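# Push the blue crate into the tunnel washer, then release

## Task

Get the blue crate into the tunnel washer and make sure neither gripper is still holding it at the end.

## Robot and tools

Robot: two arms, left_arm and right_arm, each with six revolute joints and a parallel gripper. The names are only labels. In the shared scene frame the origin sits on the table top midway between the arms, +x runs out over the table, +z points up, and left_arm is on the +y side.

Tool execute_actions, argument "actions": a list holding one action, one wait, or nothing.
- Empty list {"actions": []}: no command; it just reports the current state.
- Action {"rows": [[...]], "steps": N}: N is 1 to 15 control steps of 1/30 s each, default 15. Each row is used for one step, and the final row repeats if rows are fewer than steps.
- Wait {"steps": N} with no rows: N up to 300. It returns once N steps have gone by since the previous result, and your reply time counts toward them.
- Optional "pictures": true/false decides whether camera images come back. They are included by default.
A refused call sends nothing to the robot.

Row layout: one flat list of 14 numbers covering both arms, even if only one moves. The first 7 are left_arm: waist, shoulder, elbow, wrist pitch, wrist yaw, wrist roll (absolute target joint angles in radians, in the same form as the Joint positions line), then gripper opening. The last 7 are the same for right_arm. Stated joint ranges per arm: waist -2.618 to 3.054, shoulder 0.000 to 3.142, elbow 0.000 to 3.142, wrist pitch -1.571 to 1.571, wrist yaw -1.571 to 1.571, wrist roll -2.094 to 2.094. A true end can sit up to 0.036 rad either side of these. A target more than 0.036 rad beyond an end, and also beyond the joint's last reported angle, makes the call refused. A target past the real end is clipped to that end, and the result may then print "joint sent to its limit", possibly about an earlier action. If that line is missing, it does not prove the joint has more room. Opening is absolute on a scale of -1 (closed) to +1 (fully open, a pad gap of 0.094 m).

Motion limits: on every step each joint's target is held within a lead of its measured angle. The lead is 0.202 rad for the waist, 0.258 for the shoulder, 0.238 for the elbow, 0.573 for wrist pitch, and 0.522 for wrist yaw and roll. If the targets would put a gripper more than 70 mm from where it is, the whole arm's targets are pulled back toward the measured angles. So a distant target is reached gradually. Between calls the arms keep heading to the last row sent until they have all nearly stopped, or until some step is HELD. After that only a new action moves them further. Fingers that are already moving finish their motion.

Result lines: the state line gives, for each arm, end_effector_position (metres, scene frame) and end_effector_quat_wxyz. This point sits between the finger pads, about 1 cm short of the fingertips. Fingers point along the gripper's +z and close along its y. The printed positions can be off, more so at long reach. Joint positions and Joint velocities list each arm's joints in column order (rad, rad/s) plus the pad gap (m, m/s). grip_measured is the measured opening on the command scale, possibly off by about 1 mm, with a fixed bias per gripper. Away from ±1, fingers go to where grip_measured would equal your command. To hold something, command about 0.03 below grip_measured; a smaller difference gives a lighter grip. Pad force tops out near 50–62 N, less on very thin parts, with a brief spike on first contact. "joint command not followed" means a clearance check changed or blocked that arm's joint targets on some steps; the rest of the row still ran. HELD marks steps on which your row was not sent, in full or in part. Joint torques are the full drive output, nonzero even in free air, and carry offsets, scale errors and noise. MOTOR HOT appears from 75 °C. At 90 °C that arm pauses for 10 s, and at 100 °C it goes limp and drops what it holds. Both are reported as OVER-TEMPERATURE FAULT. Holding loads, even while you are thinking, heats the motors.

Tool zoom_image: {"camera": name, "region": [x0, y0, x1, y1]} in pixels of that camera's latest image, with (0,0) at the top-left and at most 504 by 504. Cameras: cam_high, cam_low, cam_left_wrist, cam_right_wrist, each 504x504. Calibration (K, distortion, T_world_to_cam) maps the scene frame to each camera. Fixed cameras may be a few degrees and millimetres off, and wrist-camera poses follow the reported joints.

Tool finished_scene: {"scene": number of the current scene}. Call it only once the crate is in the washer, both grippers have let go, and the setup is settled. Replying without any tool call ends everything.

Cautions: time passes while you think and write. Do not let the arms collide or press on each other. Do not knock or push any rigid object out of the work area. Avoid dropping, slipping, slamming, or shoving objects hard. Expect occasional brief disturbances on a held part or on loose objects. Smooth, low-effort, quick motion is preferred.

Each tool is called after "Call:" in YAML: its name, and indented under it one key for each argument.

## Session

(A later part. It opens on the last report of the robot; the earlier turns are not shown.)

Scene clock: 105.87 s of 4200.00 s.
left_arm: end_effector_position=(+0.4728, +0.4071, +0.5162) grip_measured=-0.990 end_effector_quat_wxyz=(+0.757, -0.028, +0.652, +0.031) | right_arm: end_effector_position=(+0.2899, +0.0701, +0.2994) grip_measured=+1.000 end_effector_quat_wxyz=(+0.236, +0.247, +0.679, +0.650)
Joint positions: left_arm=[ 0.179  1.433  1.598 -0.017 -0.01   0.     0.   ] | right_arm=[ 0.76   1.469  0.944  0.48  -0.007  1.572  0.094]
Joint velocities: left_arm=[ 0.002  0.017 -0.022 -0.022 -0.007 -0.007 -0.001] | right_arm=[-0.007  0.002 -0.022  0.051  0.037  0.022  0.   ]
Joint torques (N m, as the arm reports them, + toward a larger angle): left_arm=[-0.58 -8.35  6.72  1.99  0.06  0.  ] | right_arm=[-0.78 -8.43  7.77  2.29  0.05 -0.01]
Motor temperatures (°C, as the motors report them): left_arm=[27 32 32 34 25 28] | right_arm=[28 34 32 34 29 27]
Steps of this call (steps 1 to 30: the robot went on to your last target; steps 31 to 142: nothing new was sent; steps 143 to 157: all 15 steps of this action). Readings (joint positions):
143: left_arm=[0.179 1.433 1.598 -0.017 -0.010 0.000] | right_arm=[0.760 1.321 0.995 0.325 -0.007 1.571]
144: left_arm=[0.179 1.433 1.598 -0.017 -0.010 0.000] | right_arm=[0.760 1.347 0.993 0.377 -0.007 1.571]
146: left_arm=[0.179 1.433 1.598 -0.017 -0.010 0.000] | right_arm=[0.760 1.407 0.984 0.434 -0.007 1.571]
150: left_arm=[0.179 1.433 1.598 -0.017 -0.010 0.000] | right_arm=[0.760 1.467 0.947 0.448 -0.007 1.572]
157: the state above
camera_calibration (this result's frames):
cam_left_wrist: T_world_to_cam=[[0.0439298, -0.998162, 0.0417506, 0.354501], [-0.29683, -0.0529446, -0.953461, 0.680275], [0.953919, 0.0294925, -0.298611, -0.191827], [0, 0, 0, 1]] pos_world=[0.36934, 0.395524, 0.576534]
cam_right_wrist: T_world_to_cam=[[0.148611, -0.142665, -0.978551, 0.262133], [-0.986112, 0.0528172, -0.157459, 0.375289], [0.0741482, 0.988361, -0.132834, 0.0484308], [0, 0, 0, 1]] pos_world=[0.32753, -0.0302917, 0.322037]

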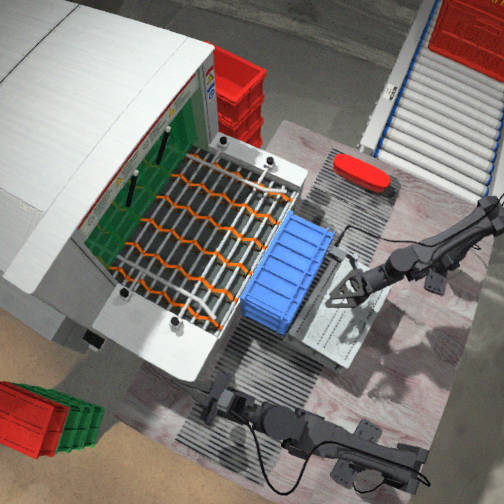

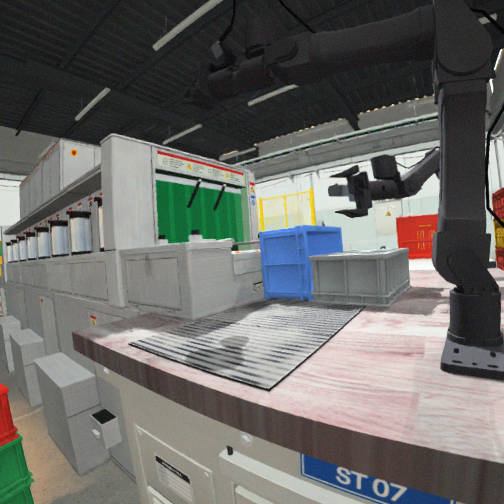

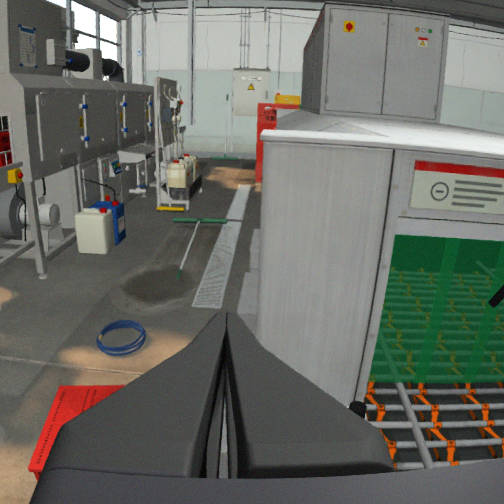

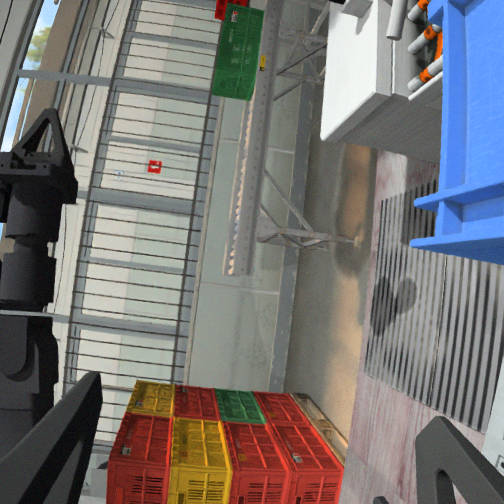

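Call:
execute_actions:
  actions:
    - {"rows":[[0.17,1.4,1.6,0,0,0,-1,0.75,1.62,1.0,0.62,0,1.571,1]]}

Scene clock: 109.13 s of 4200.00 s.
left_arm: end_effector_position=(+0.4728, +0.4071, +0.5162) grip_measured=-0.990 end_effector_quat_wxyz=(+0.757, -0.028, +0.652, +0.031) | right_arm: end_effector_position=(+0.3117, +0.0957, +0.2719) grip_measured=+1.000 end_effector_quat_wxyz=(+0.236, +0.247, +0.678, +0.651)
Joint positions: left_arm=[ 0.179  1.433  1.598 -0.017 -0.01   0.     0.   ] | right_arm=[ 0.76   1.636  0.989  0.607 -0.006  1.572  0.094]
Joint velocities: left_arm=[-0.002 -0.012  0.002 -0.022 -0.022  0.007 -0.001] | right_arm=[-0.007  0.017 -0.002  0.037  0.022 -0.007  0.   ]
Joint torques (N m, as the arm reports them, + toward a larger angle): left_arm=[-0.65 -8.38  6.73  2.    0.05 -0.01] | right_arm=[-0.84 -9.7   8.01  2.26  0.06 -0.03]
Motor temperatures (°C, as the motors report them): left_arm=[27 32 32 34 25 28] | right_arm=[28 35 32 34 29 27]
Steps of this call (steps 1 to 30: the robot went on to your last target; steps 31 to 83: nothing new was sent; steps 84 to 98: all 15 steps of this action). Readings (joint positions):
84: left_arm=[0.179 1.433 1.598 -0.017 -0.010 0.000] | right_arm=[0.760 1.485 0.949 0.510 -0.006 1.572]
85: left_arm=[0.179 1.433 1.598 -0.017 -0.010 0.000] | right_arm=[0.760 1.518 0.967 0.542 -0.006 1.572]
87: left_arm=[0.179 1.433 1.598 -0.017 -0.010 0.000] | right_arm=[0.760 1.583 0.989 0.582 -0.006 1.572]
91: left_arm=[0.179 1.433 1.598 -0.017 -0.010 0.000] | right_arm=[0.760 1.636 0.989 0.587 -0.006 1.572]
98: the state above
camera_calibration (this result's frames):
cam_left_wrist: T_world_to_cam=[[0.0439298, -0.998162, 0.0417506, 0.354501], [-0.29683, -0.0529446, -0.953461, 0.680275], [0.953919, 0.0294925, -0.298611, -0.191827], [0, 0, 0, 1]] pos_world=[0.36934, 0.395524, 0.576534]
cam_right_wrist: T_world_to_cam=[[0.150743, -0.14017, -0.978585, 0.234772], [-0.985738, 0.0536062, -0.159523, 0.391528], [0.0748187, 0.988675, -0.130091, 0.0168344], [0, 0, 0, 1]] pos_world=[0.349294, -0.00472403, 0.294392]

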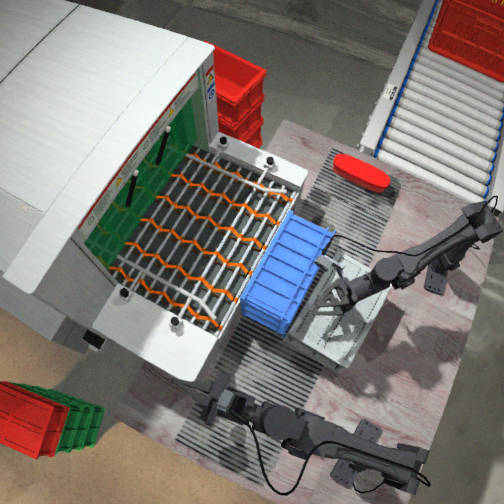

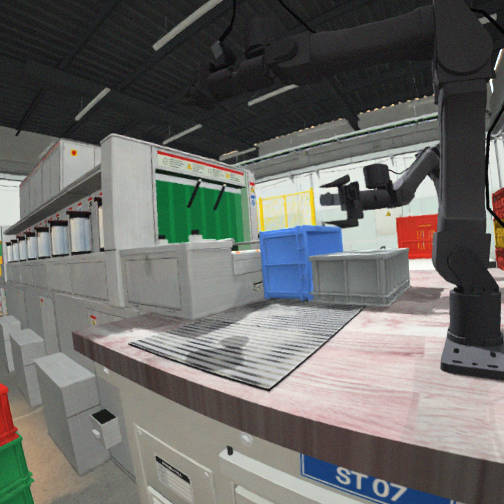

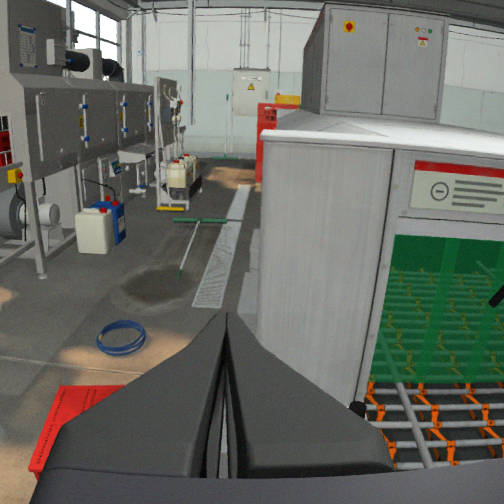

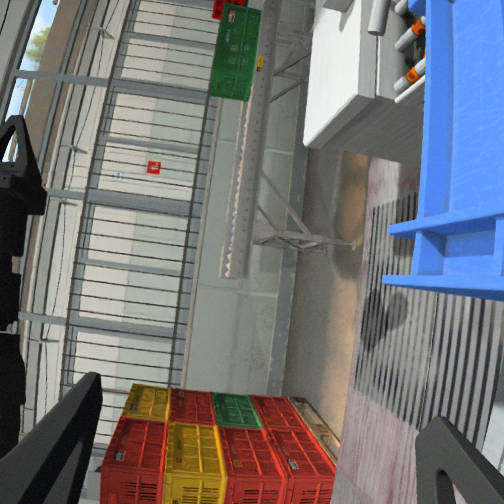

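Call:
execute_actions:
  actions:
    - {"rows":[[0.17,1.4,1.6,0,0,0,-1,0.75,1.6,0.9,0.7,0,1.571,1]]}
  pictures: false

Scene clock: 113.47 s of 4200.00 s.
left_arm: end_effector_position=(+0.4728, +0.4071, +0.5162) grip_measured=-0.990 end_effector_quat_wxyz=(+0.757, -0.028, +0.652, +0.031) | right_arm: end_effector_position=(+0.3041, +0.0867, +0.2618) grip_measured=+1.000 end_effector_quat_wxyz=(+0.238, +0.245, +0.672, +0.657)
Joint positions: left_arm=[ 0.179  1.433  1.598 -0.017 -0.01   0.     0.   ] | right_arm=[ 0.76   1.617  0.905  0.688 -0.006  1.572  0.094]
Joint velocities: left_arm=[ 0.007  0.017  0.002 -0.007  0.007  0.007  0.   ] | right_arm=[-0.012 -0.007  0.007  0.051  0.022 -0.066  0.   ]
Joint torques (N m, as the arm reports them, + toward a larger angle): left_arm=[-0.58 -8.4   6.76  1.99  0.06 -0.01] | right_arm=[-0.76 -9.47  6.38  2.28  0.06 -0.04]
Motor temperatures (°C, as the motors report them): left_arm=[27 32 32 35 25 28] | right_arm=[28 36 32 35 29 27]
Steps of this call (steps 1 to 15: the robot went on to your last target; steps 16 to 115: nothing new was sent; steps 116 to 130: all 15 steps of this action). Readings (joint positions):
116: left_arm=[0.179 1.433 1.598 -0.017 -0.010 0.000] | right_arm=[0.760 1.634 0.977 0.628 -0.006 1.572]
117: left_arm=[0.179 1.433 1.598 -0.017 -0.010 0.000] | right_arm=[0.760 1.626 0.954 0.647 -0.006 1.572]
119: left_arm=[0.179 1.433 1.598 -0.017 -0.010 0.000] | right_arm=[0.760 1.617 0.920 0.663 -0.006 1.572]
123: left_arm=[0.179 1.433 1.598 -0.017 -0.010 0.000] | right_arm=[0.760 1.617 0.905 0.670 -0.006 1.572]
130: the state above

Call:
execute_actions:
  actions:
    - {"rows":[[0.17,1.4,1.6,0,0,0,-1,0.55,1.6,0.95,0.68,0,1.571,1]]}

Scene clock: 117.60 s of 4200.00 s.
left_arm: end_effector_position=(+0.4728, +0.4071, +0.5162) grip_measured=-0.990 end_effector_quat_wxyz=(+0.757, -0.028, +0.652, +0.031) | right_arm: end_effector_position=(+0.3592, +0.0322, +0.2754) grip_measured=+1.000 end_effector_quat_wxyz=(+0.273, +0.286, +0.645, +0.654)
Joint positions: left_arm=[ 0.179  1.433  1.598 -0.017 -0.01   0.     0.   ] | right_arm=[ 0.585  1.605  0.921  0.689 -0.067  1.593  0.094]
Joint velocities: left_arm=[ 0.007  0.012 -0.002 -0.037 -0.037 -0.007 -0.001] | right_arm=[ 0.017 -0.002  0.012 -0.022  0.051  0.037  0.   ]
Joint torques (N m, as the arm reports them, + toward a larger angle): left_arm=[-0.6  -8.35  6.73  2.    0.07 -0.01] | right_arm=[-2.77 -8.39  9.43  2.09  0.64 -0.25]
Motor temperatures (°C, as the motors report them): left_arm=[27 32 32 35 25 28] | right_arm=[28 37 32 35 29 27]
Steps of this call (steps 1 to 15: the robot went on to your last target; steps 16 to 109: nothing new was sent; steps 110 to 124: all 15 steps of this action). Readings (joint positions):
110: left_arm=[0.179 1.433 1.598 -0.017 -0.010 0.000] | right_arm=[0.746 1.617 0.907 0.691 -0.015 1.572]
111: left_arm=[0.179 1.433 1.598 -0.017 -0.010 0.000] | right_arm=[0.718 1.617 0.909 0.690 -0.021 1.572]
113: left_arm=[0.179 1.433 1.598 -0.017 -0.010 0.000] | right_arm=[0.629 1.617 0.918 0.689 -0.023 1.575]
117: left_arm=[0.179 1.433 1.598 -0.017 -0.010 0.000] | right_arm=[0.585 1.605 0.921 0.689 -0.067 1.593]
124: the state above
camera_calibration (this result's frames):
cam_left_wrist: T_world_to_cam=[[0.0439298, -0.998162, 0.0417506, 0.354501], [-0.29683, -0.0529446, -0.953461, 0.680275], [0.953919, 0.0294925, -0.298611, -0.191827], [0, 0, 0, 1]] pos_world=[0.36934, 0.395524, 0.576534]
cam_right_wrist: T_world_to_cam=[[0.152026, -0.110531, -0.982177, 0.22167], [-0.970099, 0.173538, -0.169686, 0.435634], [0.1892, 0.978605, -0.080844, 0.0221818], [0, 0, 0, 1]] pos_world=[0.384711, -0.0728045, 0.293433]

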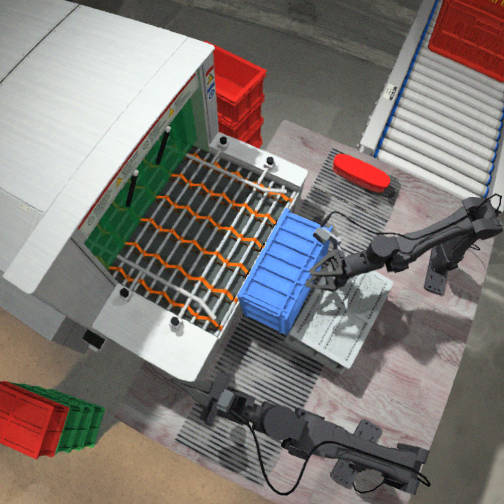

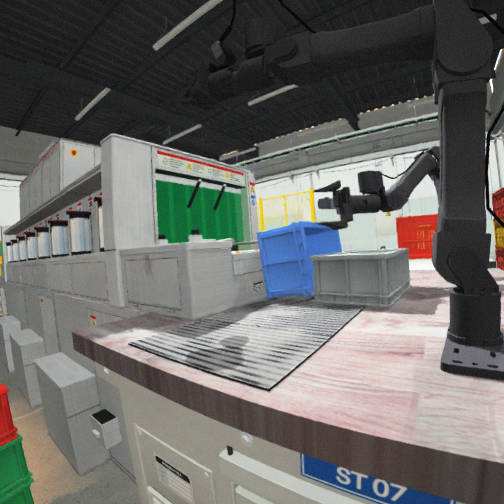

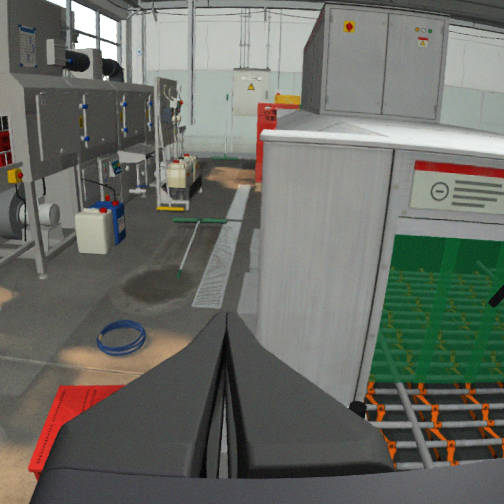

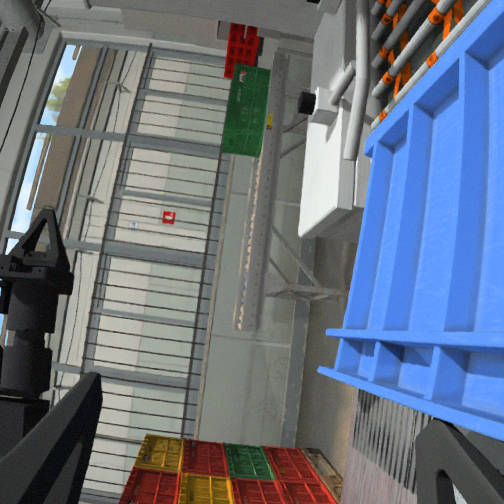

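Call:
execute_actions:
  actions:
    - {"rows":[[0.17,1.4,1.6,0,0,0,-1,0.585,1.6,0.92,0.69,0,1.571,-1]]}

Scene clock: 120.87 s of 4200.00 s.
left_arm: end_effector_position=(+0.4728, +0.4071, +0.5162) grip_measured=-0.990 end_effector_quat_wxyz=(+0.757, -0.028, +0.652, +0.031) | right_arm: end_effector_position=(+0.3651, +0.0258, +0.2754) grip_measured=-0.989 end_effector_quat_wxyz=(+0.294, +0.299, +0.639, +0.645)
Joint positions: left_arm=[ 0.179  1.433  1.598 -0.017 -0.01   0.     0.   ] | right_arm=[ 0.588  1.605  0.921  0.689 -0.011  1.582  0.001]
Joint velocities: left_arm=[-0.007 -0.012 -0.027 -0.051 -0.037 -0.095 -0.   ] | right_arm=[-0.007 -0.012  0.007 -0.022  0.022 -0.007 -0.001]
Joint torques (N m, as the arm reports them, + toward a larger angle): left_arm=[-0.6  -8.33  6.81  1.98  0.04  0.  ] | right_arm=[-0.31 -8.49  6.84  2.19  0.11 -0.1 ]
Motor temperatures (°C, as the motors report them): left_arm=[27 32 32 35 25 28] | right_arm=[28 37 33 35 29 27]
Steps of this call (steps 1 to 15: the robot went on to your last target; steps 16 to 83: nothing new was sent; steps 84 to 98: all 15 steps of this action). Readings (joint positions):
84: left_arm=[0.179 1.433 1.598 -0.017 -0.010 0.000] | right_arm=[0.587 1.605 0.921 0.688 -0.066 1.593]
85: left_arm=[0.179 1.433 1.598 -0.017 -0.010 0.000] | right_arm=[0.588 1.605 0.921 0.687 -0.059 1.591]
87: left_arm=[0.179 1.433 1.598 -0.017 -0.010 0.000] | right_arm=[0.588 1.605 0.921 0.688 -0.040 1.588]
91: left_arm=[0.179 1.433 1.598 -0.017 -0.010 0.000] | right_arm=[0.588 1.605 0.921 0.689 -0.021 1.584]
98: the state above
camera_calibration (this result's frames):
cam_left_wrist: T_world_to_cam=[[0.0439298, -0.998162, 0.0417506, 0.354501], [-0.29683, -0.0529446, -0.953461, 0.680275], [0.953919, 0.0294925, -0.298611, -0.191827], [0, 0, 0, 1]] pos_world=[0.36934, 0.395524, 0.576534]
cam_right_wrist: T_world_to_cam=[[0.15273, -0.126605, -0.980125, 0.219661], [-0.958136, 0.224064, -0.178246, 0.439117], [0.242178, 0.966316, -0.0870837, 0.0100893], [0, 0, 0, 1]] pos_world=[0.384742, -0.0803296, 0.294445]

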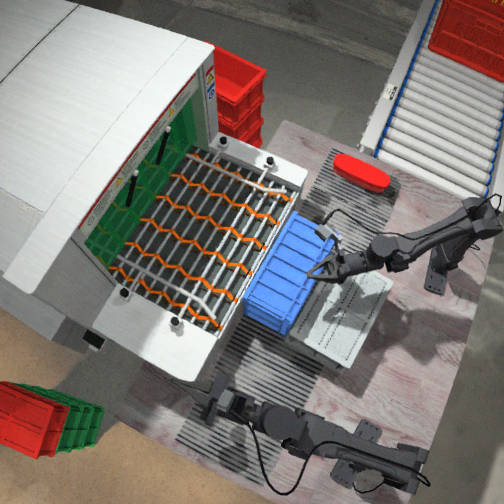

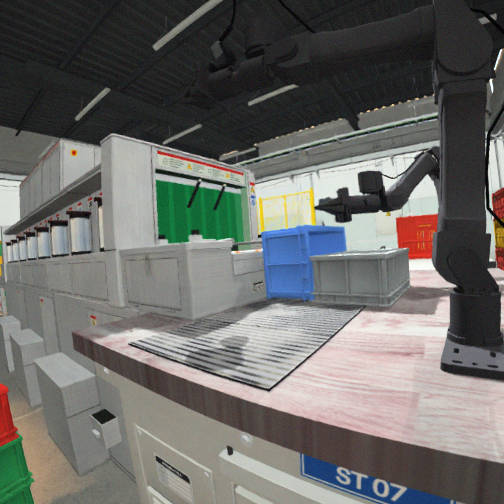

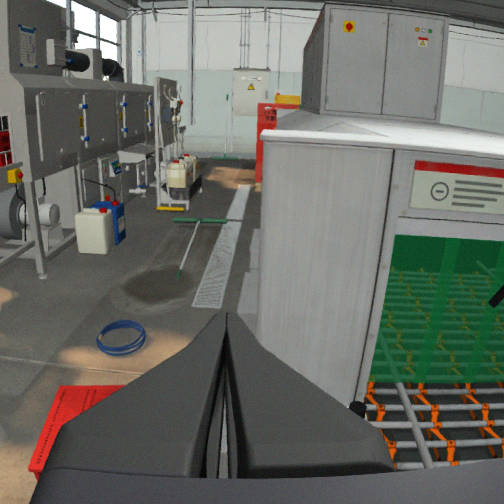

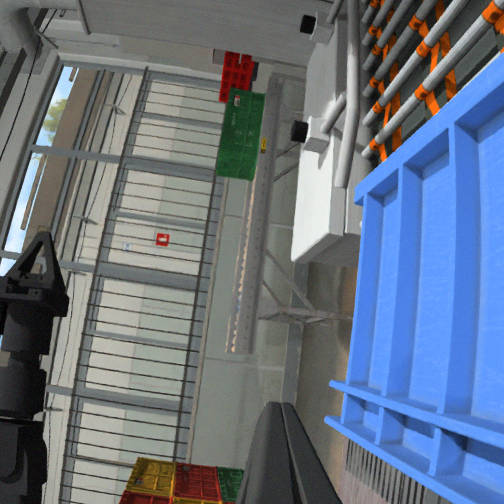

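Call:
execute_actions:
  actions:
    - {"rows":[[0.17,1.4,1.6,0,0,0,-1,0.8,1.6,0.92,0.69,0,1.571,-0.1]]}
  pictures: false

Call:
execute_actions:
  actions:
    - {"rows":[[0.17,1.4,1.6,0,0,0,-1,0.8,1.7,0.88,0.83,0,1.571,-0.1]]}

Scene clock: 128.13 s of 4200.00 s.
left_arm: end_effector_position=(+0.4728, +0.4071, +0.5162) grip_measured=-0.990 end_effector_quat_wxyz=(+0.757, -0.028, +0.652, +0.031) | right_arm: end_effector_position=(+0.2852, +0.1019, +0.2754) grip_measured=-0.103 end_effector_quat_wxyz=(+0.223, +0.228, +0.667, +0.673)
Joint positions: left_arm=[ 0.179  1.433  1.598 -0.017 -0.01   0.     0.   ] | right_arm=[ 0.808  1.605  0.921  0.689 -0.007  1.581  0.042]
Joint velocities: left_arm=[-0.002 -0.017 -0.022 -0.081  0.007  0.066  0.001] | right_arm=[-0.002 -0.012  0.002 -0.007  0.022  0.007 -0.001]
Joint torques (N m, as the arm reports them, + toward a larger angle): left_arm=[-0.54 -8.37  6.78  1.99  0.07 -0.01] | right_arm=[-0.73 -8.48  6.83  2.22  0.09 -0.12]
Motor temperatures (°C, as the motors report them): left_arm=[27 32 32 35 25 28] | right_arm=[28 37 32 35 29 27]
Steps of this call (steps 1 to 15: the robot went on to your last target; steps 16 to 203: nothing new was sent; steps 204 to 218: all 15 steps of this action). Readings (joint positions):
204: left_arm=[0.179 1.433 1.598 -0.017 -0.010 0.000] | right_arm=[0.603 1.605 0.921 0.689 0.002 1.582]
205: left_arm=[0.179 1.433 1.598 -0.017 -0.010 0.000] | right_arm=[0.633 1.605 0.921 0.689 0.011 1.582]
207: left_arm=[0.179 1.433 1.598 -0.017 -0.010 0.000] | right_arm=[0.726 1.605 0.921 0.689 0.011 1.582]
211: left_arm=[0.179 1.433 1.598 -0.017 -0.010 0.000] | right_arm=[0.825 1.605 0.921 0.689 -0.010 1.581]
218: the state above

Scene clock: 128.63 s of 4200.00 s.
left_arm: end_effector_position=(+0.4728, +0.4071, +0.5162) grip_measured=-0.990 end_effector_quat_wxyz=(+0.757, -0.028, +0.652, +0.031) | right_arm: end_effector_position=(+0.2909, +0.1093, +0.2370) grip_measured=-0.103 end_effector_quat_wxyz=(+0.221, +0.230, +0.674, +0.667)
Joint positions: left_arm=[ 0.179  1.433  1.598 -0.017 -0.01   0.     0.   ] | right_arm=[ 0.808  1.709  0.881  0.814 -0.007  1.581  0.042]
Joint velocities: left_arm=[-0.017 -0.007  0.012 -0.007 -0.051 -0.022 -0.   ] | right_arm=[ 0.007 -0.002  0.007 -0.007 -0.081 -0.022 -0.   ]
Joint torques (N m, as the arm reports them, + toward a larger angle): left_arm=[-0.58 -8.3   6.73  2.    0.05  0.  ] | right_arm=[-0.6  -9.35  6.39  2.27  0.07 -0.1 ]
Motor temperatures (°C, as the motors report them): left_arm=[27 32 32 35 25 28] | right_arm=[28 37 32 36 29 27]
Steps of this call (steps 1 to 15: all 15 steps of this action). Readings (joint positions):
1: left_arm=[0.179 1.433 1.598 -0.017 -0.010 0.000] | right_arm=[0.808 1.615 0.917 0.713 -0.007 1.581]
2: left_arm=[0.179 1.433 1.598 -0.017 -0.010 0.000] | right_arm=[0.808 1.632 0.915 0.748 -0.007 1.581]
4: left_arm=[0.179 1.433 1.598 -0.017 -0.010 0.000] | right_arm=[0.808 1.669 0.906 0.783 -0.007 1.581]
8: left_arm=[0.179 1.433 1.598 -0.017 -0.010 0.000] | right_arm=[0.808 1.708 0.883 0.790 -0.007 1.581]
15: the state above
camera_calibration (this result's frames):
cam_left_wrist: T_world_to_cam=[[0.0439298, -0.998162, 0.0417506, 0.354501], [-0.29683, -0.0529446, -0.953461, 0.680275], [0.953919, 0.0294925, -0.298611, -0.191827], [0, 0, 0, 1]] pos_world=[0.36934, 0.395524, 0.576534]
cam_right_wrist: T_world_to_cam=[[0.16657, -0.105991, -0.980316, 0.197738], [-0.985626, 0.0105331, -0.168611, 0.371566], [0.0281971, 0.994311, -0.102713, 0.00682673], [0, 0, 0, 1]] pos_world=[0.333095, 0.010257, 0.257198]

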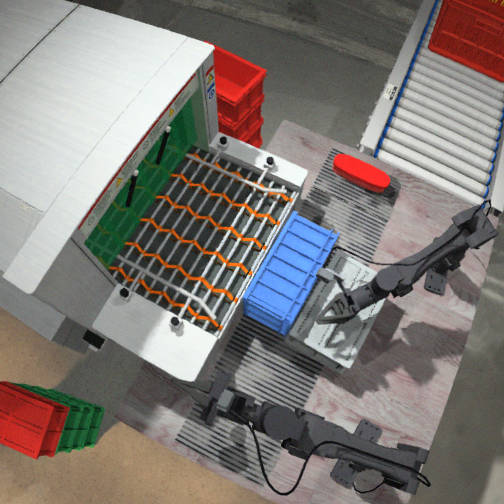

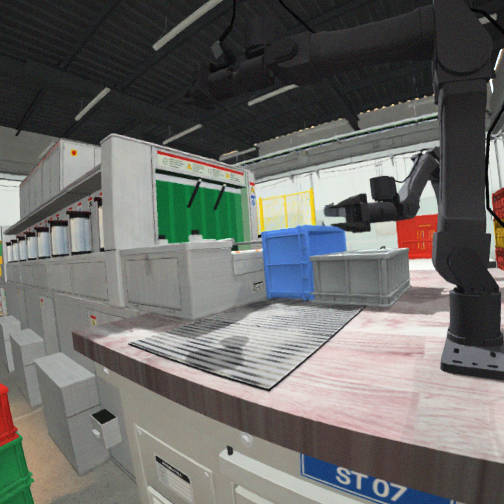

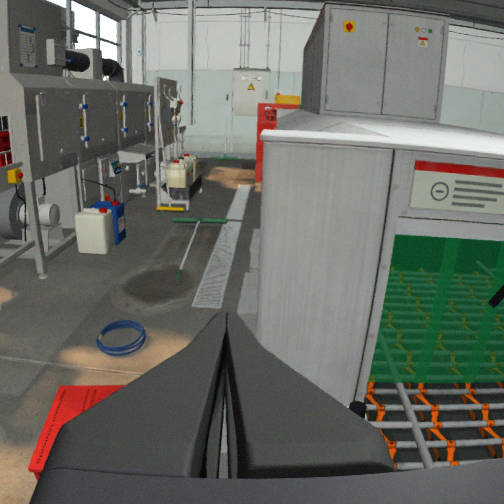

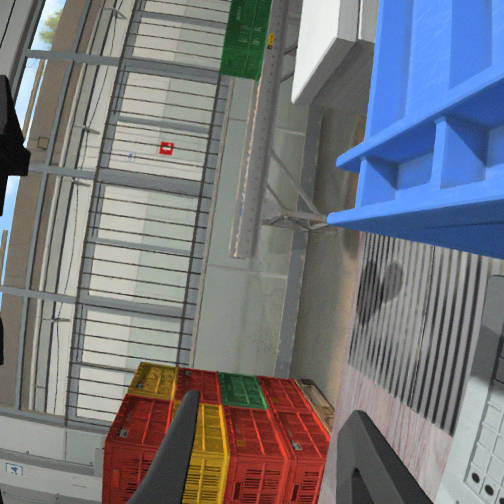

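Call:
execute_actions:
  actions:
    - {"rows":[[0.17,1.4,1.6,0,0,0,-1,0.8,1.77,0.86,0.92,0,1.571,-0.1],[0.17,1.4,1.6,0,0,0,-1,0.8,1.77,0.86,0.92,0,1.571,-0.1],[0.17,1.4,1.6,0,0,0,-1,0.8,1.77,0.86,0.92,0,1.571,-0.1],[0.17,1.4,1.6,0,0,0,-1,0.8,1.77,0.86,0.92,0,1.571,-0.1],[0.17,1.4,1.6,0,0,0,-1,0.8,1.77,0.86,0.92,0,1.571,-0.1],[0.17,1.4,1.6,0,0,0,-1,0.6,1.77,0.86,0.92,0,1.571,-0.1]]}

Scene clock: 134.17 s of 4200.00 s.
left_arm: end_effector_position=(+0.4728, +0.4071, +0.5162) grip_measured=-0.990 end_effector_quat_wxyz=(+0.757, -0.028, +0.652, +0.031) | right_arm: end_effector_position=(+0.3803, +0.0307, +0.2255) grip_measured=-0.103 end_effector_quat_wxyz=(+0.303, +0.303, +0.634, +0.644)
Joint positions: left_arm=[ 0.179  1.433  1.598 -0.017 -0.01   0.     0.   ] | right_arm=[0.582 1.772 0.87  0.914 0.005 1.577 0.042]
Joint velocities: left_arm=[-0.002  0.002 -0.017  0.066 -0.022 -0.037  0.001] | right_arm=[ 0.11   0.007 -0.066  0.095 -0.051 -0.007  0.   ]
Joint torques (N m, as the arm reports them, + toward a larger angle): left_arm=[-0.59 -8.37  6.73  1.99  0.06 -0.02] | right_arm=[ 0.79 -9.05  5.59  2.31 -0.01 -0.08]
Motor temperatures (°C, as the motors report them): left_arm=[27 32 32 36 25 28] | right_arm=[28 38 32 36 29 27]
Steps of this call (steps 1 to 15: the robot went on to your last target; steps 16 to 151: nothing new was sent; steps 152 to 166: all 15 steps of this action). Readings (joint positions):
152: left_arm=[0.179 1.433 1.598 -0.017 -0.010 0.000] | right_arm=[0.808 1.715 0.880 0.836 -0.007 1.581]
153: left_arm=[0.179 1.433 1.598 -0.017 -0.010 0.000] | right_arm=[0.808 1.726 0.880 0.859 -0.007 1.581]
155: left_arm=[0.179 1.433 1.598 -0.017 -0.010 0.000] | right_arm=[0.808 1.750 0.879 0.881 -0.007 1.581]
159: left_arm=[0.179 1.433 1.598 -0.017 -0.010 0.000] | right_arm=[0.727 1.770 0.870 0.888 -0.022 1.581]
166: the state above
camera_calibration (this result's frames):
cam_left_wrist: T_world_to_cam=[[0.0439298, -0.998162, 0.0417506, 0.354501], [-0.29683, -0.0529446, -0.953461, 0.680275], [0.953919, 0.0294925, -0.298611, -0.191827], [0, 0, 0, 1]] pos_world=[0.36934, 0.395524, 0.576534]
cam_right_wrist: T_world_to_cam=[[0.159198, -0.129443, -0.978724, 0.166332], [-0.951297, 0.244976, -0.187137, 0.442472], [0.263987, 0.960849, -0.0841386, -0.0115031], [0, 0, 0, 1]] pos_world=[0.39748, -0.0758119, 0.244628]

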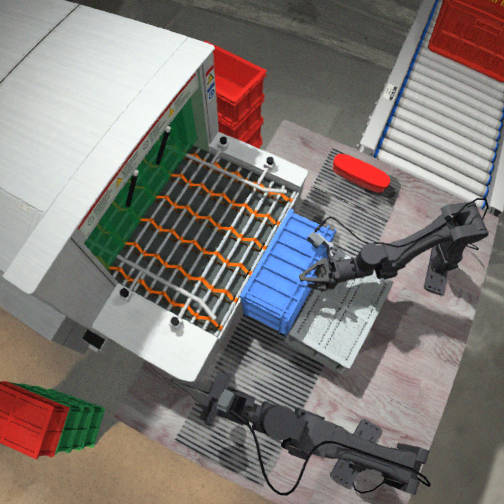

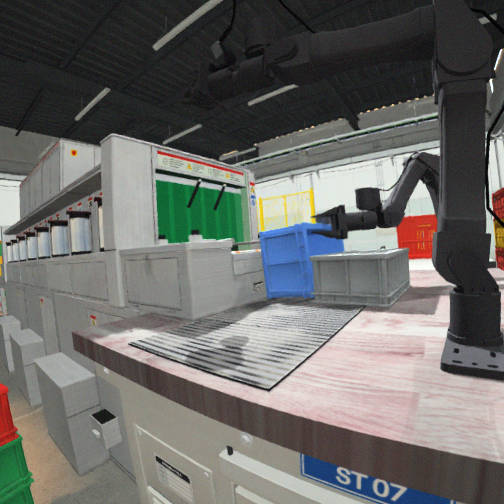

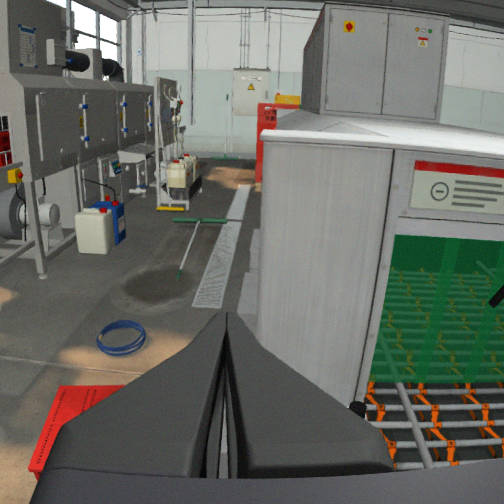

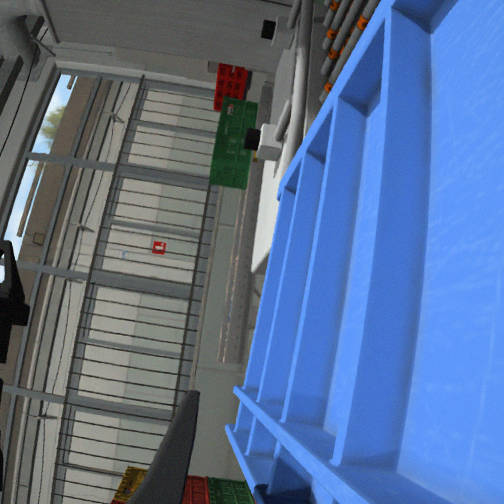

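Looks straddled. Close.

Call:
execute_actions:
  actions:
    - {"rows":[[0.17,1.4,1.6,0,0,0,-1,0.58,1.77,0.86,0.92,0,1.571,-1]]}
  pictures: false

Scene clock: 136.70 s of 4200.00 s.
left_arm: end_effector_position=(+0.4728, +0.4071, +0.5162) grip_measured=-0.990 end_effector_quat_wxyz=(+0.757, -0.028, +0.652, +0.031) | right_arm: end_effector_position=(+0.3764, +0.0337, +0.2156) grip_measured=-0.663 end_effector_quat_wxyz=(+0.303, +0.298, +0.649, +0.631)
Joint positions: left_arm=[ 0.179  1.433  1.598 -0.017 -0.01   0.     0.   ] | right_arm=[0.591 1.774 0.862 0.892 0.004 1.554 0.016]
Joint velocities: left_arm=[-0.002  0.017  0.002 -0.125 -0.051 -0.007 -0.001] | right_arm=[ 0.002  0.012  0.002  0.095 -0.022 -0.066  0.   ]
Joint torques (N m, as the arm reports them, + toward a larger angle): left_arm=[-0.62 -8.36  6.75  2.    0.07  0.  ] | right_arm=[-0.9  -9.22  6.05  2.54 -0.05  0.13]
Motor temperatures (°C, as the motors report them): left_arm=[27 32 32 36 25 28] | right_arm=[28 38 32 36 29 27]
Steps of this call (steps 1 to 30: the robot went on to your last target; steps 31 to 61: nothing new was sent; steps 62 to 76: all 15 steps of this action). Readings (joint positions):
62: left_arm=[0.179 1.433 1.598 -0.017 -0.010 0.000] | right_arm=[0.594 1.772 0.869 0.911 0.005 1.577]
63: left_arm=[0.179 1.433 1.598 -0.017 -0.010 0.000] | right_arm=[0.593 1.773 0.867 0.901 0.006 1.572]
65: left_arm=[0.179 1.433 1.598 -0.017 -0.010 0.000] | right_arm=[0.591 1.774 0.862 0.895 0.009 1.558]
69: left_arm=[0.179 1.433 1.598 -0.017 -0.010 0.000] | right_arm=[0.591 1.774 0.862 0.892 0.005 1.555]
76: the state above

Call:
execute_actions:
  actions:
    - {"rows":[[0.17,1.4,1.6,0,0,0,-1,0.58,1.55,0.95,0.6,0,1.571,-1]]}

Scene clock: 140.70 s of 4200.00 s.
left_arm: end_effector_position=(+0.4728, +0.4071, +0.5162) grip_measured=-0.990 end_effector_quat_wxyz=(+0.757, -0.028, +0.652, +0.031) | right_arm: end_effector_position=(+0.3631, +0.0175, +0.2526) grip_measured=-0.659 end_effector_quat_wxyz=(+0.279, +0.326, +0.671, +0.604)
Joint positions: left_arm=[ 0.179  1.433  1.598 -0.017 -0.01   0.     0.   ] | right_arm=[0.583 1.574 0.919 0.541 0.003 1.591 0.016]
Joint velocities: left_arm=[ 0.002 -0.002 -0.012 -0.022 -0.037  0.037  0.002] | right_arm=[ 0.012 -0.012 -0.002 -0.066  0.037 -0.022  0.001]
Joint torques (N m, as the arm reports them, + toward a larger angle): left_arm=[-0.55 -8.35  6.75  1.99  0.06 -0.01] | right_arm=[-0.1  -9.85  9.89  3.04  0.01 -0.17]
Motor temperatures (°C, as the motors report them): left_arm=[27 33 32 36 25 28] | right_arm=[28 38 32 37 29 27]
Steps of this call (steps 1 to 15: the robot went on to your last target; steps 16 to 105: nothing new was sent; steps 106 to 120: all 15 steps of this action). Readings (joint positions):
106: left_arm=[0.179 1.433 1.598 -0.017 -0.010 0.000] | right_arm=[0.591 1.754 0.869 0.850 0.001 1.557]
107: left_arm=[0.179 1.433 1.598 -0.017 -0.010 0.000] | right_arm=[0.591 1.720 0.877 0.783 -0.001 1.562]
109: left_arm=[0.179 1.433 1.598 -0.017 -0.010 0.000] | right_arm=[0.585 1.644 0.891 0.671 0.007 1.573]
113: left_arm=[0.179 1.433 1.598 -0.017 -0.010 0.000] | right_arm=[0.583 1.574 0.915 0.598 0.007 1.586]
120: the state above
camera_calibration (this result's frames):
cam_left_wrist: T_world_to_cam=[[0.0439298, -0.998162, 0.0417506, 0.354501], [-0.29683, -0.0529446, -0.953461, 0.680275], [0.953919, 0.0294925, -0.298611, -0.191827], [0, 0, 0, 1]] pos_world=[0.36934, 0.395524, 0.576534]
cam_right_wrist: T_world_to_cam=[[0.0548879, -0.197355, -0.978794, 0.232979], [-0.967177, 0.233068, -0.10123, 0.418717], [0.248103, 0.952224, -0.178085, 0.0376436], [0, 0, 0, 1]] pos_world=[0.382846, -0.0874546, 0.277129]

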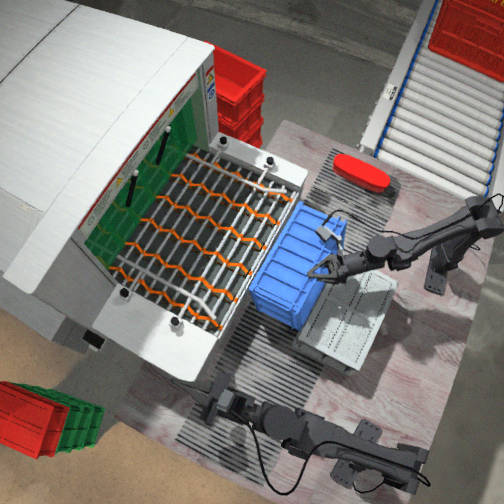

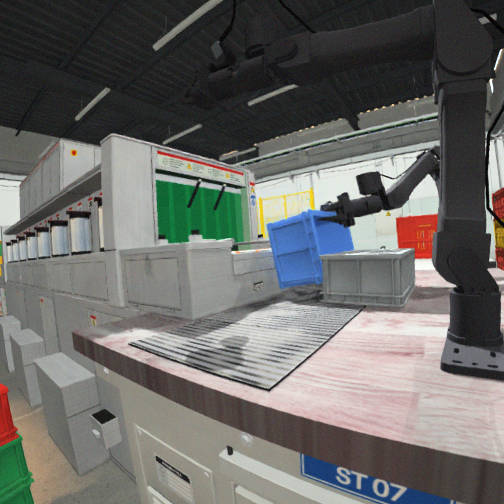

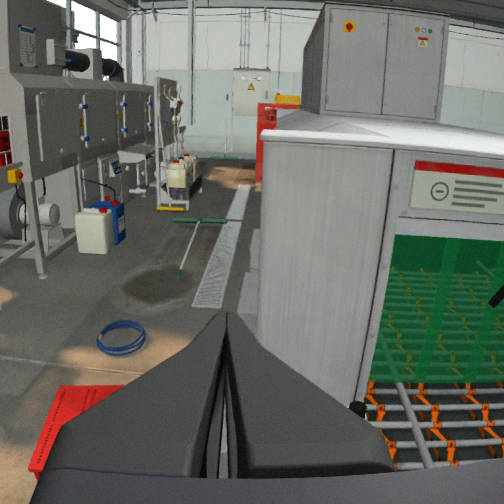

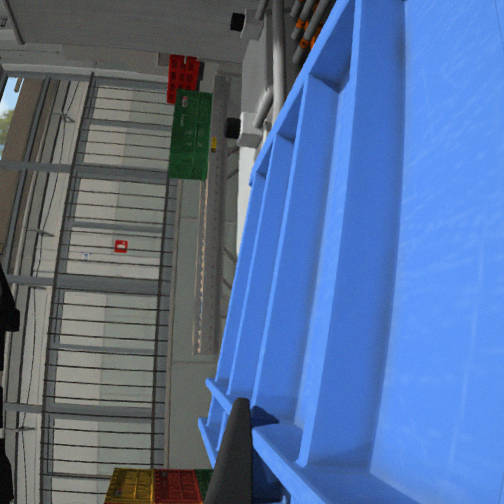

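Call:
execute_actions:
  actions:
    - {"rows":[[0.17,1.4,1.6,0,0,0,-1,0.58,1.4,1.15,0.3,0,1.571,-1]]}
  pictures: false

Call:
execute_actions:
  actions:
    - {"rows":[[0.17,1.4,1.6,0,0,0,-1,0.58,1.38,1.42,0.05,0,1.571,-1]]}

Scene clock: 144.17 s of 4200.00 s.
left_arm: end_effector_position=(+0.4728, +0.4071, +0.5162) grip_measured=-0.990 end_effector_quat_wxyz=(+0.757, -0.028, +0.652, +0.031) | right_arm: end_effector_position=(+0.3512, +0.0068, +0.3407) grip_measured=-0.659 end_effector_quat_wxyz=(+0.283, +0.324, +0.658, +0.618)
Joint positions: left_arm=[ 0.179  1.433  1.598 -0.017 -0.01   0.     0.   ] | right_arm=[0.582 1.432 1.111 0.243 0.004 1.599 0.016]
Joint velocities: left_arm=[ 0.002 -0.017 -0.012  0.037  0.037 -0.022 -0.   ] | right_arm=[ 0.007 -0.027  0.046 -0.066 -0.022 -0.022 -0.001]
Joint torques (N m, as the arm reports them, + toward a larger angle): left_arm=[-0.63 -8.45  6.73  1.99  0.06  0.  ] | right_arm=[-0.14 -9.35 10.5   2.88 -0.07 -0.29]
Motor temperatures (°C, as the motors report them): left_arm=[27 33 32 36 25 28] | right_arm=[28 39 33 38 29 27]
Steps of this call (steps 1 to 15: the robot went on to your last target; steps 16 to 89: nothing new was sent; steps 90 to 104: all 15 steps of this action). Readings (joint positions):
90: left_arm=[0.179 1.433 1.598 -0.017 -0.010 0.000] | right_arm=[0.583 1.569 0.933 0.509 0.001 1.592]
91: left_arm=[0.179 1.433 1.598 -0.017 -0.010 0.000] | right_arm=[0.583 1.565 0.957 0.459 0.004 1.592]
93: left_arm=[0.179 1.433 1.598 -0.017 -0.010 0.000] | right_arm=[0.582 1.545 0.999 0.378 0.006 1.596]
97: left_arm=[0.179 1.433 1.598 -0.017 -0.010 0.000] | right_arm=[0.582 1.491 1.060 0.279 0.006 1.599]
104: the state above

Scene clock: 144.67 s of 4200.00 s.
left_arm: end_effector_position=(+0.4728, +0.4071, +0.5162) grip_measured=-0.990 end_effector_quat_wxyz=(+0.757, -0.028, +0.652, +0.031) | right_arm: end_effector_position=(+0.3437, +0.0019, +0.4196) grip_measured=-0.659 end_effector_quat_wxyz=(+0.283, +0.320, +0.648, +0.630)
Joint positions: left_arm=[ 0.179  1.433  1.598 -0.017 -0.01   0.     0.   ] | right_arm=[ 0.582  1.413  1.38  -0.013 -0.002  1.608  0.016]
Joint velocities: left_arm=[-0.012  0.002  0.032 -0.037 -0.022 -0.095  0.   ] | right_arm=[-0.002 -0.032 -0.007 -0.11   0.051 -0.066  0.   ]
Joint torques (N m, as the arm reports them, + toward a larger angle): left_arm=[-0.53 -8.41  6.74  2.01  0.06  0.  ] | right_arm=[-0.14 -9.33 10.92  3.07  0.03 -0.35]
Motor temperatures (°C, as the motors report them): left_arm=[27 33 32 36 25 28] | right_arm=[28 39 33 38 29 27]
Steps of this call (steps 1 to 15: all 15 steps of this action). Readings (joint positions):
1: left_arm=[0.179 1.433 1.598 -0.017 -0.010 0.000] | right_arm=[0.582 1.432 1.137 0.203 0.003 1.603]
2: left_arm=[0.179 1.433 1.598 -0.017 -0.010 0.000] | right_arm=[0.582 1.439 1.179 0.142 0.004 1.601]
4: left_arm=[0.179 1.433 1.598 -0.017 -0.010 0.000] | right_arm=[0.582 1.442 1.245 0.061 0.000 1.612]
8: left_arm=[0.179 1.433 1.598 -0.017 -0.010 0.000] | right_arm=[0.582 1.439 1.343 0.000 -0.002 1.612]
15: the state above
camera_calibration (this result's frames):
cam_left_wrist: T_world_to_cam=[[0.0439298, -0.998162, 0.0417506, 0.354501], [-0.29683, -0.0529446, -0.953461, 0.680275], [0.953919, 0.0294925, -0.298611, -0.191827], [0, 0, 0, 1]] pos_world=[0.36934, 0.395524, 0.576534]
cam_right_wrist: T_world_to_cam=[[0.0958752, -0.141491, -0.985286, 0.383], [-0.963017, 0.237219, -0.127774, 0.430147], [0.251808, 0.961097, -0.113515, 0.0586722], [0, 0, 0, 1]] pos_world=[0.362745, -0.104238, 0.438987]

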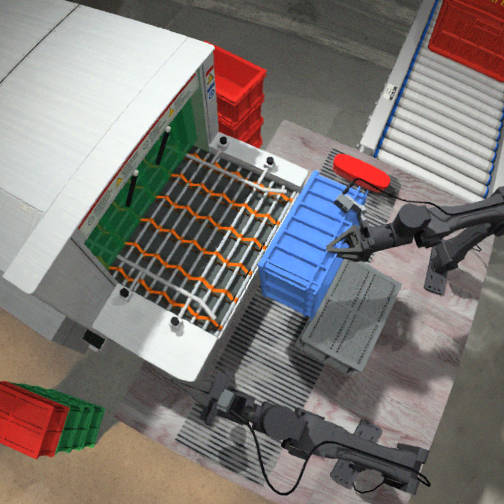

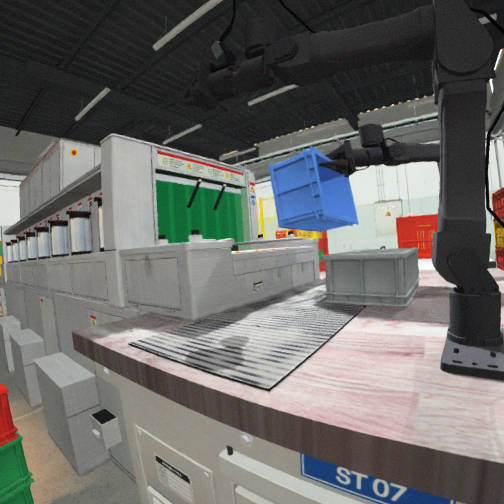

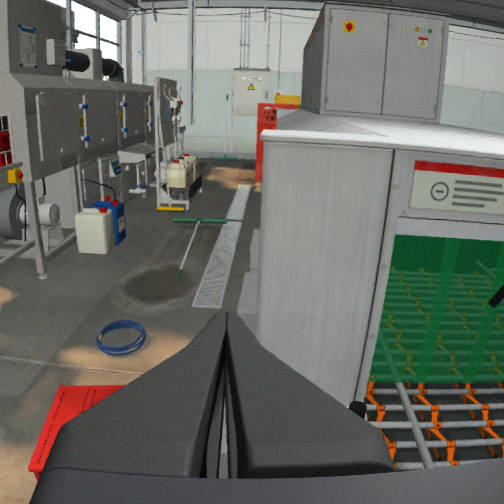

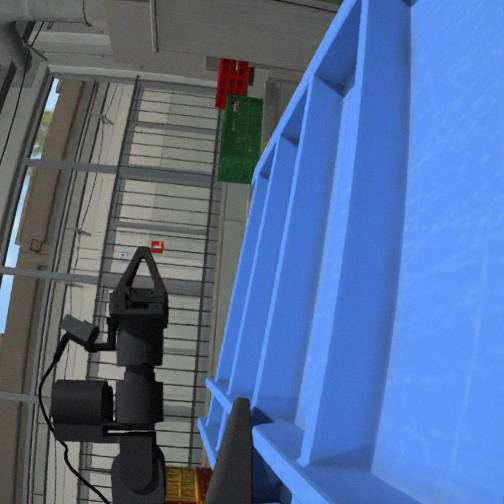

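Call:
execute_actions:
  actions:
    - {"rows":[[0.17,1.4,1.6,0,0,0,-1,0.5,1.7,1.8,-0.1,0,1.571,-1]]}
  pictures: false

Scene clock: 150.53 s of 4200.00 s.
left_arm: end_effector_position=(+0.4728, +0.4071, +0.5162) grip_measured=-0.990 end_effector_quat_wxyz=(+0.757, -0.028, +0.652, +0.031) | right_arm: end_effector_position=(+0.4367, +0.0175, +0.3903) grip_measured=-0.659 end_effector_quat_wxyz=(+0.285, +0.369, +0.677, +0.570)
Joint positions: left_arm=[ 0.179  1.433  1.598 -0.017 -0.01   0.     0.   ] | right_arm=[ 0.496  1.754  1.749 -0.185 -0.004  1.606  0.016]
Joint velocities: left_arm=[-0.022 -0.012 -0.007 -0.022 -0.022  0.007  0.001] | right_arm=[-0.022 -0.037  0.022  0.037  0.051 -0.022  0.   ]
Joint torques (N m, as the arm reports them, + toward a larger angle): left_arm=[-0.53 -8.37  6.77  2.01  0.06  0.02] | right_arm=[  0.24 -13.93  11.53   3.17   0.06  -0.35]
Motor temperatures (°C, as the motors report them): left_arm=[27 33 32 36 25 28] | right_arm=[28 39 35 40 29 27]
Steps of this call (steps 1 to 30: the robot went on to your last target; steps 31 to 161: nothing new was sent; steps 162 to 176: all 15 steps of this action). Readings (joint positions):
162: left_arm=[0.179 1.433 1.598 -0.017 -0.010 0.000] | right_arm=[0.575 1.442 1.416 -0.084 -0.005 1.609]
163: left_arm=[0.179 1.433 1.598 -0.017 -0.010 0.000] | right_arm=[0.564 1.500 1.492 -0.119 -0.007 1.611]
165: left_arm=[0.179 1.433 1.598 -0.017 -0.010 0.000] | right_arm=[0.536 1.640 1.645 -0.139 -0.013 1.614]
169: left_arm=[0.179 1.433 1.598 -0.017 -0.010 0.000] | right_arm=[0.500 1.762 1.739 -0.145 -0.009 1.603]
176: the state above

Call:
execute_actions:
  actions:
    - {"rows":[[0.17,1.4,1.6,0,0,0,-1,0.42,2.0,2.15,0.1,0,1.571,-1]]}

Scene clock: 152.80 s of 4200.00 s.
left_arm: end_effector_position=(+0.4728, +0.4071, +0.5162) grip_measured=-0.990 end_effector_quat_wxyz=(+0.757, -0.028, +0.652, +0.031) | right_arm: end_effector_position=(+0.5304, +0.0225, +0.3919) grip_measured=-0.655 end_effector_quat_wxyz=(+0.325, +0.377, +0.628, +0.598)
Joint positions: left_arm=[ 0.179  1.433  1.598 -0.017 -0.01   0.     0.   ] | right_arm=[ 0.419  2.069  2.067 -0.072 -0.006  1.612  0.016]
Joint velocities: left_arm=[-0.007 -0.012  0.017 -0.007  0.007  0.007 -0.   ] | right_arm=[ 0.007 -0.017  0.085  0.066  0.007 -0.037 -0.001]
Joint torques (N m, as the arm reports them, + toward a larger angle): left_arm=[-0.56 -8.34  6.81  1.99  0.07 -0.02] | right_arm=[ -0.06 -16.76  11.71   3.56   0.05  -0.3 ]
Motor temperatures (°C, as the motors report them): left_arm=[27 33 32 37 25 28] | right_arm=[28 41 36 41 29 27]
Steps of this call (steps 1 to 15: the robot went on to your last target; steps 16 to 53: nothing new was sent; steps 54 to 68: all 15 steps of this action). Readings (joint positions):
54: left_arm=[0.179 1.433 1.598 -0.017 -0.010 0.000] | right_arm=[0.492 1.778 1.786 -0.200 -0.004 1.606]
55: left_arm=[0.179 1.433 1.598 -0.017 -0.010 0.000] | right_arm=[0.484 1.831 1.856 -0.194 -0.005 1.613]
57: left_arm=[0.179 1.433 1.598 -0.017 -0.010 0.000] | right_arm=[0.464 1.949 1.980 -0.130 -0.015 1.617]
61: left_arm=[0.179 1.433 1.598 -0.017 -0.010 0.000] | right_arm=[0.430 2.056 2.066 -0.064 -0.014 1.610]
68: the state above
camera_calibration (this result's frames):
cam_left_wrist: T_world_to_cam=[[0.0439298, -0.998162, 0.0417506, 0.354501], [-0.29683, -0.0529446, -0.953461, 0.680275], [0.953919, 0.0294925, -0.298611, -0.191827], [0, 0, 0, 1]] pos_world=[0.36934, 0.395524, 0.576534]
cam_right_wrist: T_world_to_cam=[[0.0467285, -0.164708, -0.985235, 0.367267], [-0.916537, 0.385132, -0.107855, 0.565756], [0.397211, 0.908044, -0.132965, -0.0795732], [0, 0, 0, 1]] pos_world=[0.532981, -0.085143, 0.412284]

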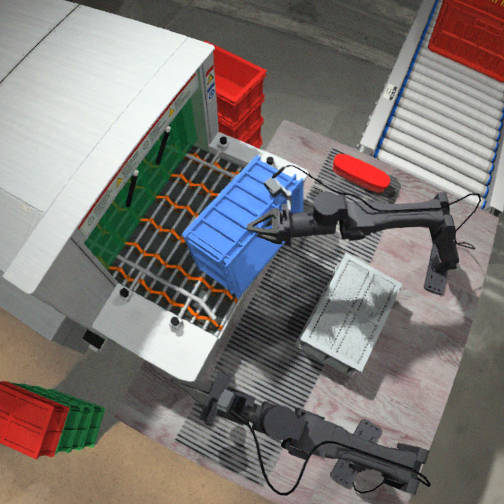

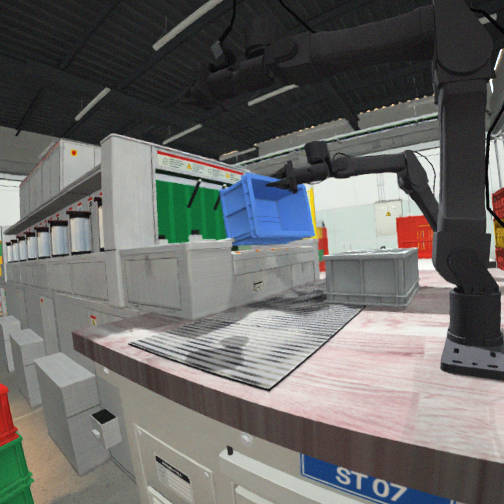

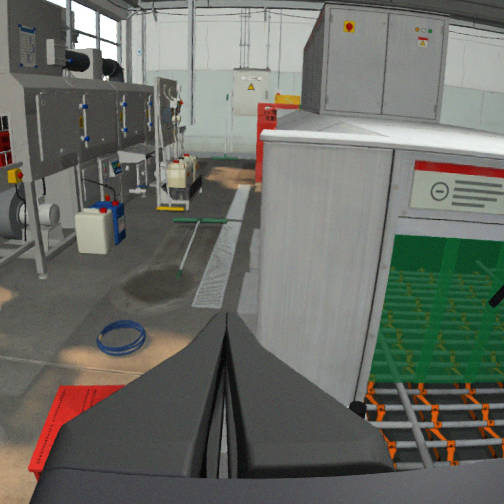

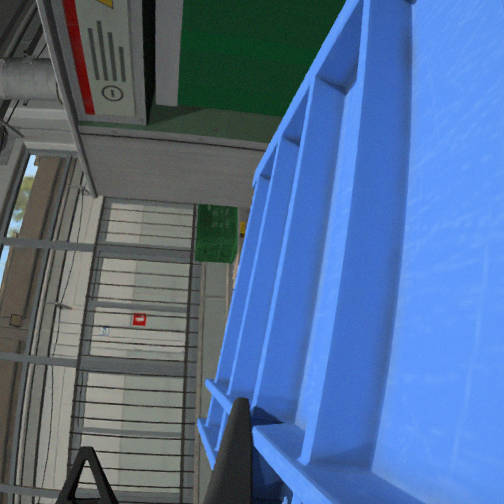

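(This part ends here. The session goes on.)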